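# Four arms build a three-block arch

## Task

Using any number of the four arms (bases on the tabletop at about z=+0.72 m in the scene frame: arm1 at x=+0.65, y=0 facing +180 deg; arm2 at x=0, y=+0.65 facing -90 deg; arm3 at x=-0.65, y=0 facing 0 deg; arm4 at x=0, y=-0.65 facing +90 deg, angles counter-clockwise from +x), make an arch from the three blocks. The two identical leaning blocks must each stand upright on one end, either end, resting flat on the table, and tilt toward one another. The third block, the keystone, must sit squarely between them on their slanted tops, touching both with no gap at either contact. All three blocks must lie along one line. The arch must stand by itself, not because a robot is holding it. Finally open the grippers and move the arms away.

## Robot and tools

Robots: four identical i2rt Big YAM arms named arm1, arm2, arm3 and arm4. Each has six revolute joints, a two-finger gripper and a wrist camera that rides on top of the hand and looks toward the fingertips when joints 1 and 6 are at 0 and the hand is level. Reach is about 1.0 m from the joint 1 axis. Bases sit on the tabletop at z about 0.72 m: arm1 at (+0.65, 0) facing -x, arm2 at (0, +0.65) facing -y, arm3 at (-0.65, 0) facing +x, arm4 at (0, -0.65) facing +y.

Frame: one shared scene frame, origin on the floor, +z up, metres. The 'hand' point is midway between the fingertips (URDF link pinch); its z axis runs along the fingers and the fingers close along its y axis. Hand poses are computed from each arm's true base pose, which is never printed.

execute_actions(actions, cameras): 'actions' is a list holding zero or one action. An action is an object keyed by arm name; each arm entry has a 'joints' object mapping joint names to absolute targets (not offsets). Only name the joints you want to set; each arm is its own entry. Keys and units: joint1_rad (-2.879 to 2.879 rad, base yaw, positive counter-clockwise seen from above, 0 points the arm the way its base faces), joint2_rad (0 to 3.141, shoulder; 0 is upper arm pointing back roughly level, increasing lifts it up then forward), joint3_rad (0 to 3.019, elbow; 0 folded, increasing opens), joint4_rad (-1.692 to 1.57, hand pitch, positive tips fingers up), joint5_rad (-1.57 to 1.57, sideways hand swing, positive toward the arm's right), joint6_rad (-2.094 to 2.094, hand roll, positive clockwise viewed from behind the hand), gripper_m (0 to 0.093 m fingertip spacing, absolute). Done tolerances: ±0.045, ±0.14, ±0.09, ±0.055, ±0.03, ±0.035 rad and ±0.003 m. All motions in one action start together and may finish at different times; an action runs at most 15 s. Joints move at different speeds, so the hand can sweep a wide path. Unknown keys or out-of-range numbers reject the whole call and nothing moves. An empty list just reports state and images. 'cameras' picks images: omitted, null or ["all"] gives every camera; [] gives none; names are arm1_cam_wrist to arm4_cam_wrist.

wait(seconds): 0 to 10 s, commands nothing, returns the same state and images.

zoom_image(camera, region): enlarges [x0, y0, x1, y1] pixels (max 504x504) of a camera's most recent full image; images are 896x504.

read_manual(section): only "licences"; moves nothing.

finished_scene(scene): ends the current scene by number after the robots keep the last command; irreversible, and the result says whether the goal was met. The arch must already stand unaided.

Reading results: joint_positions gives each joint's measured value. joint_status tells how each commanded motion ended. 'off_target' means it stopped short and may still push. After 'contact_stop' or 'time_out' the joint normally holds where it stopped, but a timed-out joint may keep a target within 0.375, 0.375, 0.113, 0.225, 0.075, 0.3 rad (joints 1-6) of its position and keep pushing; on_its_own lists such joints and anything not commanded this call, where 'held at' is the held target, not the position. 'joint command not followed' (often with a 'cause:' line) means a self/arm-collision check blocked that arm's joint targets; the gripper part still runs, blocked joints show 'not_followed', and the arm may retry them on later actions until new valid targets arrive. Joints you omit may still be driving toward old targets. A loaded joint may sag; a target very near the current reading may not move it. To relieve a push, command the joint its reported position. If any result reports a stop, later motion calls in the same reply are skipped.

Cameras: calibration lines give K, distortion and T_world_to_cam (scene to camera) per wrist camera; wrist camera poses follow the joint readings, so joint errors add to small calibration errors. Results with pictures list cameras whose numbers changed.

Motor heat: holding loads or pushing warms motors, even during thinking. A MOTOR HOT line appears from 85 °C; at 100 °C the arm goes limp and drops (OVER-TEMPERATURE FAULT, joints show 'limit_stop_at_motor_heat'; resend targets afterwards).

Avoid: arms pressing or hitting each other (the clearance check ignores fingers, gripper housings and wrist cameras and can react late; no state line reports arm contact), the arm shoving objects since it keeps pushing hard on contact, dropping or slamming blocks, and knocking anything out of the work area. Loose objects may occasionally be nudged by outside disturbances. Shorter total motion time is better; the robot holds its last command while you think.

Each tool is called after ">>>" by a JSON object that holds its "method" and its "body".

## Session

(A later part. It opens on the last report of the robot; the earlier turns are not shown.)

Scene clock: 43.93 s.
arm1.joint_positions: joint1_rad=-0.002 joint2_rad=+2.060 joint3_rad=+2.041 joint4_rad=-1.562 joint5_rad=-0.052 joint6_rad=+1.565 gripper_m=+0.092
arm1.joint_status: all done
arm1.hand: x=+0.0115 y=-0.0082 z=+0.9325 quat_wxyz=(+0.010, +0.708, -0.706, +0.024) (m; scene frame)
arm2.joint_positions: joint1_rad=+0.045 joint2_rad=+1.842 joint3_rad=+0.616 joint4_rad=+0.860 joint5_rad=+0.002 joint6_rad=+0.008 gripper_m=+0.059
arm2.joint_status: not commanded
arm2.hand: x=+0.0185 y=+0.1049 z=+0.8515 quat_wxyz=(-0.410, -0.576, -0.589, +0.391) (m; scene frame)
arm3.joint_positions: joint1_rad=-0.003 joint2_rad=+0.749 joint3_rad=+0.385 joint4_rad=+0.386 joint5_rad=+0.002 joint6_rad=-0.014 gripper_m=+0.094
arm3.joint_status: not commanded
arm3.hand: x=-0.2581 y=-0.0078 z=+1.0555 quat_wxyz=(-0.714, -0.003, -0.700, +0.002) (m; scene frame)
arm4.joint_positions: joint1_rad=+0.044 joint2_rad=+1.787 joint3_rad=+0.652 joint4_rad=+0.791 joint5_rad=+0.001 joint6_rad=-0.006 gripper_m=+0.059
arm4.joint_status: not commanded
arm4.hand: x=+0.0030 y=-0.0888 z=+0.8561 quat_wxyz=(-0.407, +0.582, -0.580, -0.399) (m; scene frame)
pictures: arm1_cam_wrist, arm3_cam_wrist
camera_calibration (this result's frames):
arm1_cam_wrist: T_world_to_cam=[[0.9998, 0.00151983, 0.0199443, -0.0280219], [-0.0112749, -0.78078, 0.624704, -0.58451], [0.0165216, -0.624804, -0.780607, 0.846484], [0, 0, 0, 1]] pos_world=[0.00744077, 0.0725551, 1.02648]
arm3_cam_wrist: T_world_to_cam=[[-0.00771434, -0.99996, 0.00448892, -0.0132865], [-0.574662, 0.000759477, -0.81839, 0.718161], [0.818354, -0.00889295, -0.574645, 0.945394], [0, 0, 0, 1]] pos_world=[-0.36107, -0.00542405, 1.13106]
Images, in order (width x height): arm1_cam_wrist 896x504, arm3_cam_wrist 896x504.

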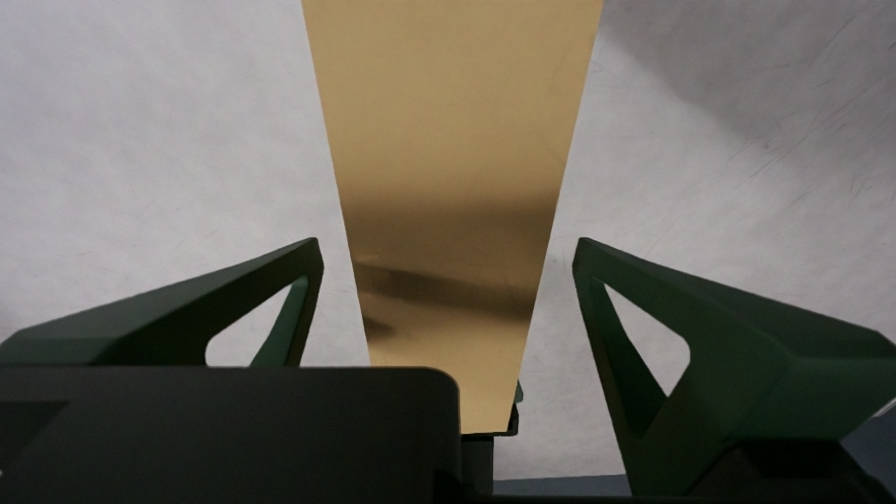

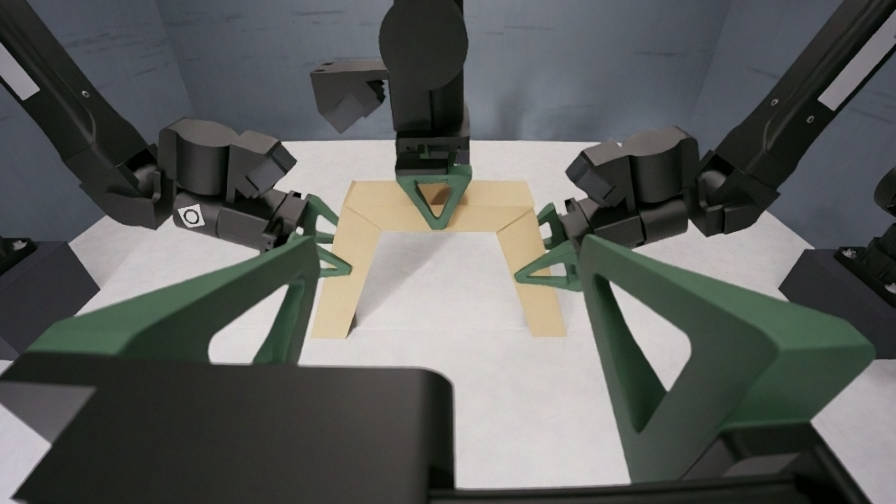

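>>> {"method": "execute_actions", "body": {"actions": [{"arm2":{"joints":{"gripper_m":0.092}},"arm4":{"joints":{"gripper_m":0.092}}}], "cameras": ["arm3_cam_wrist"]}}

>>> {"method": "zoom_image", "body": {"camera": "arm3_cam_wrist", "region": [300,140,600,360]}}

Scene clock: 45.37 s.
arm1.joint_positions: joint1_rad=-0.002 joint2_rad=+2.060 joint3_rad=+2.041 joint4_rad=-1.562 joint5_rad=-0.053 joint6_rad=+1.565 gripper_m=+0.092
arm1.joint_status: not commanded
arm1.hand: x=+0.0115 y=-0.0083 z=+0.9325 quat_wxyz=(+0.010, +0.708, -0.706, +0.024) (m; scene frame)
arm2.joint_positions: joint1_rad=+0.045 joint2_rad=+1.839 joint3_rad=+0.639 joint4_rad=+0.874 joint5_rad=+0.002 joint6_rad=+0.008 gripper_m=+0.092
arm2.joint_status: all done
arm2.hand: x=+0.0189 y=+0.0931 z=+0.8645 quat_wxyz=(-0.421, -0.568, -0.581, +0.402) (m; scene frame)
arm3.joint_positions: joint1_rad=-0.003 joint2_rad=+0.749 joint3_rad=+0.385 joint4_rad=+0.386 joint5_rad=+0.002 joint6_rad=-0.014 gripper_m=+0.094
arm3.joint_status: not commanded
arm3.hand: x=-0.2581 y=-0.0078 z=+1.0555 quat_wxyz=(-0.714, -0.003, -0.700, +0.002) (m; scene frame)
arm4.joint_positions: joint1_rad=+0.044 joint2_rad=+1.787 joint3_rad=+0.671 joint4_rad=+0.805 joint5_rad=+0.001 joint6_rad=-0.006 gripper_m=+0.092
arm4.joint_status: all done
arm4.hand: x=+0.0030 y=-0.0796 z=+0.8664 quat_wxyz=(-0.416, +0.576, -0.573, -0.408) (m; scene frame)
pictures: arm3_cam_wrist
camera_calibration (this result's frames):
arm3_cam_wrist: T_world_to_cam=[[-0.00771434, -0.99996, 0.00448892, -0.0132865], [-0.574662, 0.000759477, -0.81839, 0.718161], [0.818354, -0.00889295, -0.574645, 0.945394], [0, 0, 0, 1]] pos_world=[-0.36107, -0.00542405, 1.13106]
Images, in order (width x height): arm3_cam_wrist 896x504.

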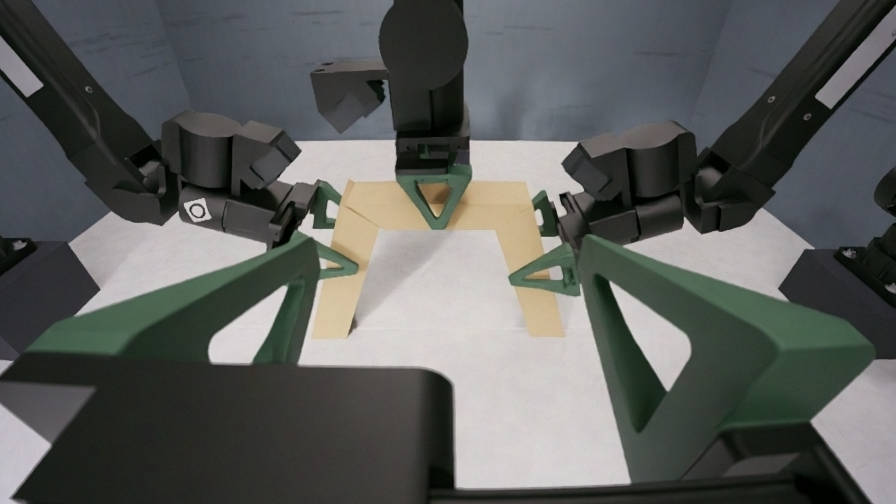

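Region (300, 140, 600, 360) of arm3_cam_wrist's 896x504 image, scaled by 1.680, with more detail than that image has; it fills the top 370 rows of this view, and the rest is white.

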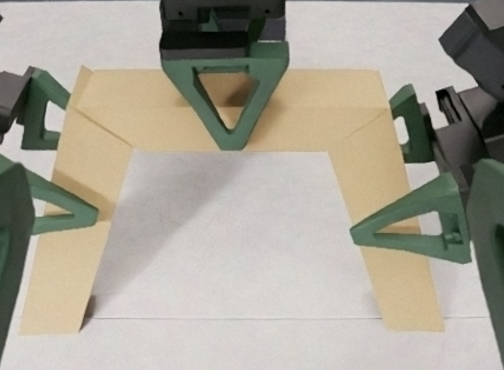

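>>> {"method": "execute_actions", "body": {"actions": [{"arm2":{"joints":{"joint3_rad":0.5}},"arm4":{"joints":{"joint3_rad":0.5}}}], "cameras": ["arm3_cam_wrist"]}}

>>> {"method": "execute_actions", "body": {"actions": [{"arm2":{"joints":{"joint2_rad":1.7,"joint3_rad":0.4}},"arm4":{"joints":{"joint2_rad":1.65,"joint3_rad":0.38}},"arm1":{"joints":{"joint3_rad":2.2,"joint4_rad":-1.66}}}], "cameras": ["arm3_cam_wrist"]}}

Scene clock: 47.07 s.
arm1.joint_positions: joint1_rad=-0.002 joint2_rad=+2.060 joint3_rad=+2.041 joint4_rad=-1.562 joint5_rad=-0.053 joint6_rad=+1.565 gripper_m=+0.092
arm1.joint_status: not commanded
arm1.hand: x=+0.0115 y=-0.0083 z=+0.9325 quat_wxyz=(+0.010, +0.708, -0.706, +0.024) (m; scene frame)
arm2.joint_positions: joint1_rad=+0.045 joint2_rad=+1.832 joint3_rad=+0.496 joint4_rad=+0.879 joint5_rad=+0.002 joint6_rad=+0.008 gripper_m=+0.092
arm2.joint_status: all done
arm2.hand: x=+0.0168 y=+0.1576 z=+0.8204 quat_wxyz=(-0.382, -0.593, -0.608, +0.365) (m; scene frame)
arm3.joint_positions: joint1_rad=-0.003 joint2_rad=+0.749 joint3_rad=+0.385 joint4_rad=+0.386 joint5_rad=+0.002 joint6_rad=-0.014 gripper_m=+0.094
arm3.joint_status: not commanded
arm3.hand: x=-0.2581 y=-0.0078 z=+1.0555 quat_wxyz=(-0.714, -0.003, -0.700, +0.002) (m; scene frame)
arm4.joint_positions: joint1_rad=+0.044 joint2_rad=+1.787 joint3_rad=+0.496 joint4_rad=+0.811 joint5_rad=+0.001 joint6_rad=-0.006 gripper_m=+0.092
arm4.joint_status: all done
arm4.hand: x=+0.0029 y=-0.1587 z=+0.8056 quat_wxyz=(-0.366, +0.608, -0.606, -0.359) (m; scene frame)
pictures: arm3_cam_wrist
camera_calibration (this result's frames):
arm3_cam_wrist: T_world_to_cam=[[-0.00771434, -0.99996, 0.00448892, -0.0132865], [-0.574662, 0.000759477, -0.81839, 0.718161], [0.818354, -0.00889295, -0.574645, 0.945394], [0, 0, 0, 1]] pos_world=[-0.36107, -0.00542405, 1.13106]
Images, in order (width x height): arm3_cam_wrist 896x504.

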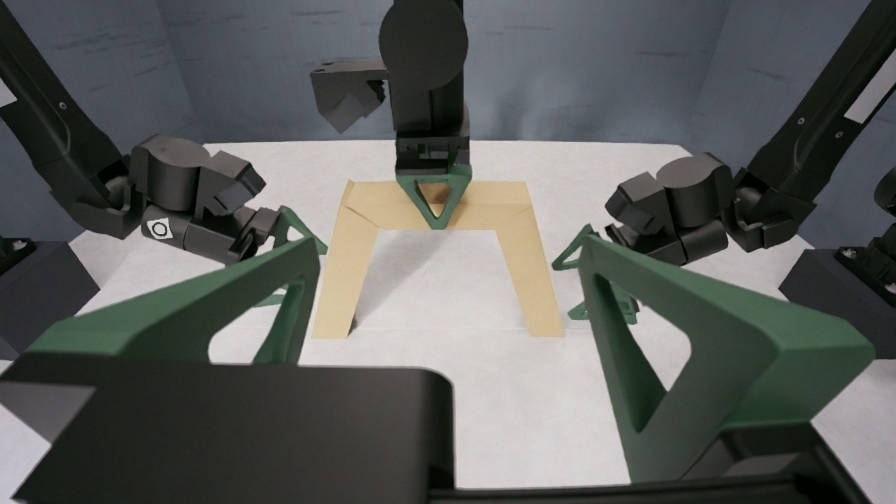

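Scene clock: 48.00 s.
arm1.joint_positions: joint1_rad=-0.002 joint2_rad=+2.054 joint3_rad=+2.156 joint4_rad=-1.642 joint5_rad=-0.053 joint6_rad=+1.565 gripper_m=+0.092
arm1.joint_status: all done
arm1.hand: x=+0.0045 y=-0.0085 z=+0.9802 quat_wxyz=(+0.025, +0.708, -0.705, +0.009) (m; scene frame)
arm2.joint_positions: joint1_rad=+0.045 joint2_rad=+1.700 joint3_rad=+0.401 joint4_rad=+0.879 joint5_rad=+0.002 joint6_rad=+0.008 gripper_m=+0.092
arm2.joint_status: all done
arm2.hand: x=+0.0156 y=+0.1870 z=+0.8507 quat_wxyz=(-0.393, -0.586, -0.600, +0.375) (m; scene frame)
arm3.joint_positions: joint1_rad=-0.003 joint2_rad=+0.749 joint3_rad=+0.385 joint4_rad=+0.386 joint5_rad=+0.002 joint6_rad=-0.014 gripper_m=+0.094
arm3.joint_status: not commanded
arm3.hand: x=-0.2581 y=-0.0078 z=+1.0555 quat_wxyz=(-0.714, -0.003, -0.700, +0.002) (m; scene frame)
arm4.joint_positions: joint1_rad=+0.044 joint2_rad=+1.659 joint3_rad=+0.382 joint4_rad=+0.811 joint5_rad=+0.001 joint6_rad=-0.006 gripper_m=+0.092
arm4.joint_status: all done
arm4.hand: x=+0.0026 y=-0.1987 z=+0.8263 quat_wxyz=(-0.370, +0.606, -0.604, -0.363) (m; scene frame)
pictures: arm3_cam_wrist
camera_calibration (this result's frames):
arm3_cam_wrist: T_world_to_cam=[[-0.00771434, -0.99996, 0.00448892, -0.0132865], [-0.574662, 0.000759477, -0.81839, 0.718161], [0.818354, -0.00889295, -0.574645, 0.945394], [0, 0, 0, 1]] pos_world=[-0.36107, -0.00542405, 1.13106]
Images, in order (width x height): arm3_cam_wrist 896x504.

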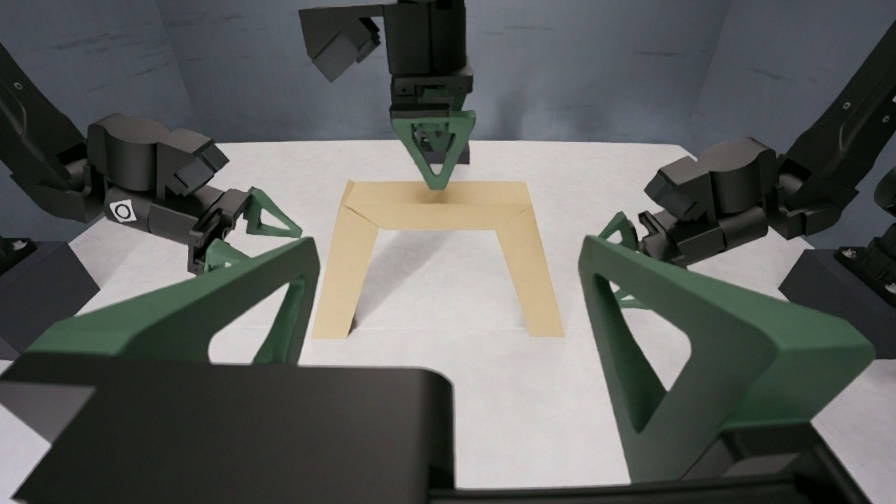

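>>> {"method": "execute_actions", "body": {"actions": [{"arm1":{"joints":{"joint2_rad":1.75,"joint3_rad":1.95,"joint4_rad":-1.69}},"arm2":{"joints":{"joint2_rad":1.1,"joint3_rad":0.35}},"arm4":{"joints":{"joint2_rad":1.1,"joint3_rad":0.3}}}], "cameras": []}}

>>> {"method": "execute_actions", "body": {"actions": [{"arm1":{"joints":{"joint2_rad":1.2,"joint3_rad":1.2,"joint4_rad":-1.3}},"arm2":{"joints":{"joint2_rad":0.9,"joint3_rad":0.4,"joint4_rad":0}},"arm4":{"joints":{"joint2_rad":0.9,"joint3_rad":0.4,"joint4_rad":0}}}], "cameras": ["arm3_cam_wrist","arm2_cam_wrist"]}}

>>> {"method": "zoom_image", "body": {"camera": "arm3_cam_wrist", "region": [300,140,600,360]}}

Scene clock: 50.13 s.
arm1.joint_positions: joint1_rad=-0.002 joint2_rad=+1.737 joint3_rad=+1.956 joint4_rad=-1.663 joint5_rad=-0.053 joint6_rad=+1.565 gripper_m=+0.092
arm1.joint_status: all done
joint sent to its limit — the command would take arm1.joint4_rad past its lower limit, so that joint was sent only as far as its limit.
arm1.hand: x=+0.0935 y=-0.0091 z=+1.0851 quat_wxyz=(+0.059, +0.708, -0.703, -0.025) (m; scene frame)
arm2.joint_positions: joint1_rad=+0.045 joint2_rad=+1.098 joint3_rad=+0.347 joint4_rad=+0.881 joint5_rad=+0.002 joint6_rad=+0.008 gripper_m=+0.092
arm2.joint_status: all done
arm2.hand: x=+0.0135 y=+0.2188 z=+1.0915 quat_wxyz=(-0.543, -0.462, -0.471, +0.519) (m; scene frame)
arm3.joint_positions: joint1_rad=-0.003 joint2_rad=+0.749 joint3_rad=+0.385 joint4_rad=+0.386 joint5_rad=+0.002 joint6_rad=-0.014 gripper_m=+0.094
arm3.joint_status: not commanded
arm3.hand: x=-0.2581 y=-0.0078 z=+1.0555 quat_wxyz=(-0.714, -0.003, -0.700, +0.002) (m; scene frame)
arm4.joint_positions: joint1_rad=+0.044 joint2_rad=+1.106 joint3_rad=+0.297 joint4_rad=+0.811 joint5_rad=+0.001 joint6_rad=-0.006 gripper_m=+0.092
arm4.joint_status: all done
arm4.hand: x=+0.0014 y=-0.2262 z=+1.0249 quat_wxyz=(-0.501, +0.505, -0.502, -0.493) (m; scene frame)
pictures: none
No camera images: the call's "cameras" was empty. Leave "cameras" out to get every camera's image.

Scene clock: 51.63 s.
arm1.joint_positions: joint1_rad=-0.002 joint2_rad=+1.203 joint3_rad=+1.198 joint4_rad=-1.321 joint5_rad=-0.053 joint6_rad=+1.565 gripper_m=+0.092
arm1.joint_status: all done
arm1.hand: x=+0.2591 y=-0.0091 z=+1.0225 quat_wxyz=(+0.100, +0.706, -0.698, -0.066) (m; scene frame)
arm2.joint_positions: joint1_rad=+0.045 joint2_rad=+0.893 joint3_rad=+0.349 joint4_rad=+0.007 joint5_rad=+0.002 joint6_rad=+0.008 gripper_m=+0.092
arm2.joint_status: all done
arm2.hand: x=+0.0119 y=+0.2766 z=+0.9666 quat_wxyz=(-0.357, -0.607, -0.622, +0.341) (m; scene frame)
arm3.joint_positions: joint1_rad=-0.003 joint2_rad=+0.749 joint3_rad=+0.385 joint4_rad=+0.386 joint5_rad=+0.002 joint6_rad=-0.014 gripper_m=+0.094
arm3.joint_status: not commanded
arm3.hand: x=-0.2581 y=-0.0078 z=+1.0555 quat_wxyz=(-0.714, -0.003, -0.700, +0.002) (m; scene frame)
arm4.joint_positions: joint1_rad=+0.044 joint2_rad=+0.892 joint3_rad=+0.361 joint4_rad=+0.006 joint5_rad=+0.001 joint6_rad=-0.006 gripper_m=+0.092
arm4.joint_status: all done
arm4.hand: x=+0.0016 y=-0.2705 z=+0.9536 quat_wxyz=(-0.352, +0.616, -0.614, -0.345) (m; scene frame)
pictures: arm2_cam_wrist, arm3_cam_wrist
camera_calibration (this result's frames):
arm2_cam_wrist: T_world_to_cam=[[-0.999284, -0.0370372, -0.00772642, 0.0331222], [-0.0312851, 0.92373, -0.381765, 0.115003], [0.0212767, -0.38125, -0.924227, 1.12379], [0, 0, 0, 1]] pos_world=[0.0127859, 0.323439, 1.0828]
arm3_cam_wrist: T_world_to_cam=[[-0.00771434, -0.99996, 0.00448892, -0.0132865], [-0.574662, 0.000759477, -0.81839, 0.718161], [0.818354, -0.00889295, -0.574645, 0.945394], [0, 0, 0, 1]] pos_world=[-0.36107, -0.00542405, 1.13106]
Images, in order (width x height): arm2_cam_wrist 896x504, arm3_cam_wrist 896x504.

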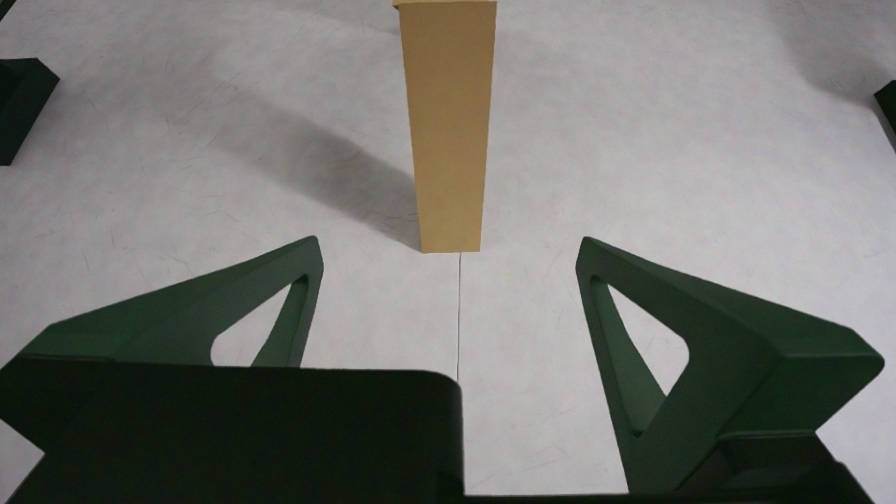

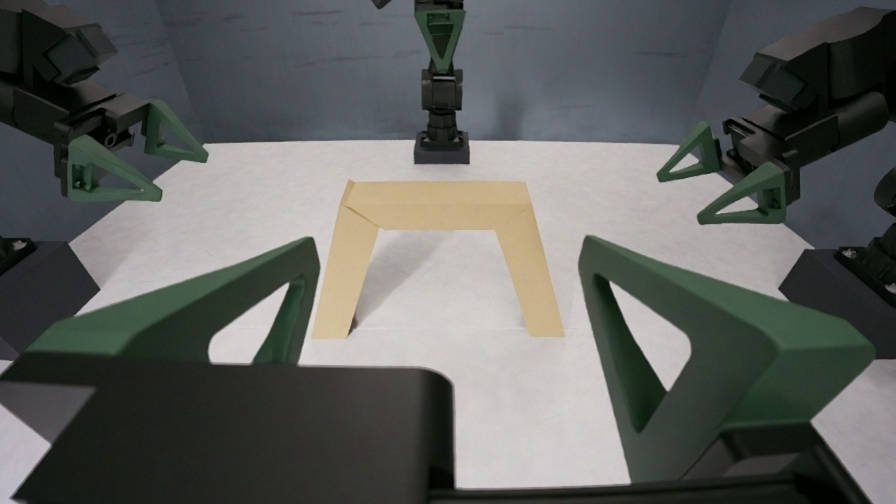

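Region (300, 140, 600, 360) of arm3_cam_wrist's 896x504 image, scaled by 1.680, with more detail than that image has; it fills the top 370 rows of this view, and the rest is white.

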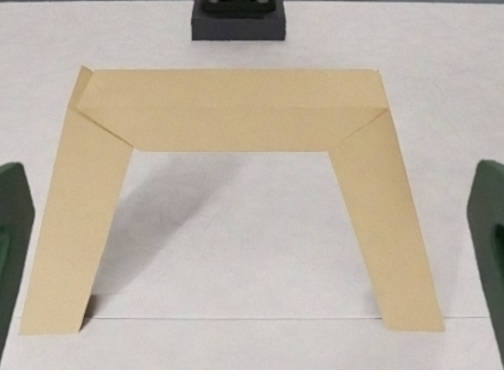

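>>> {"method": "finished_scene", "body": {"scene": 2}}

The scene is finished: the task was done.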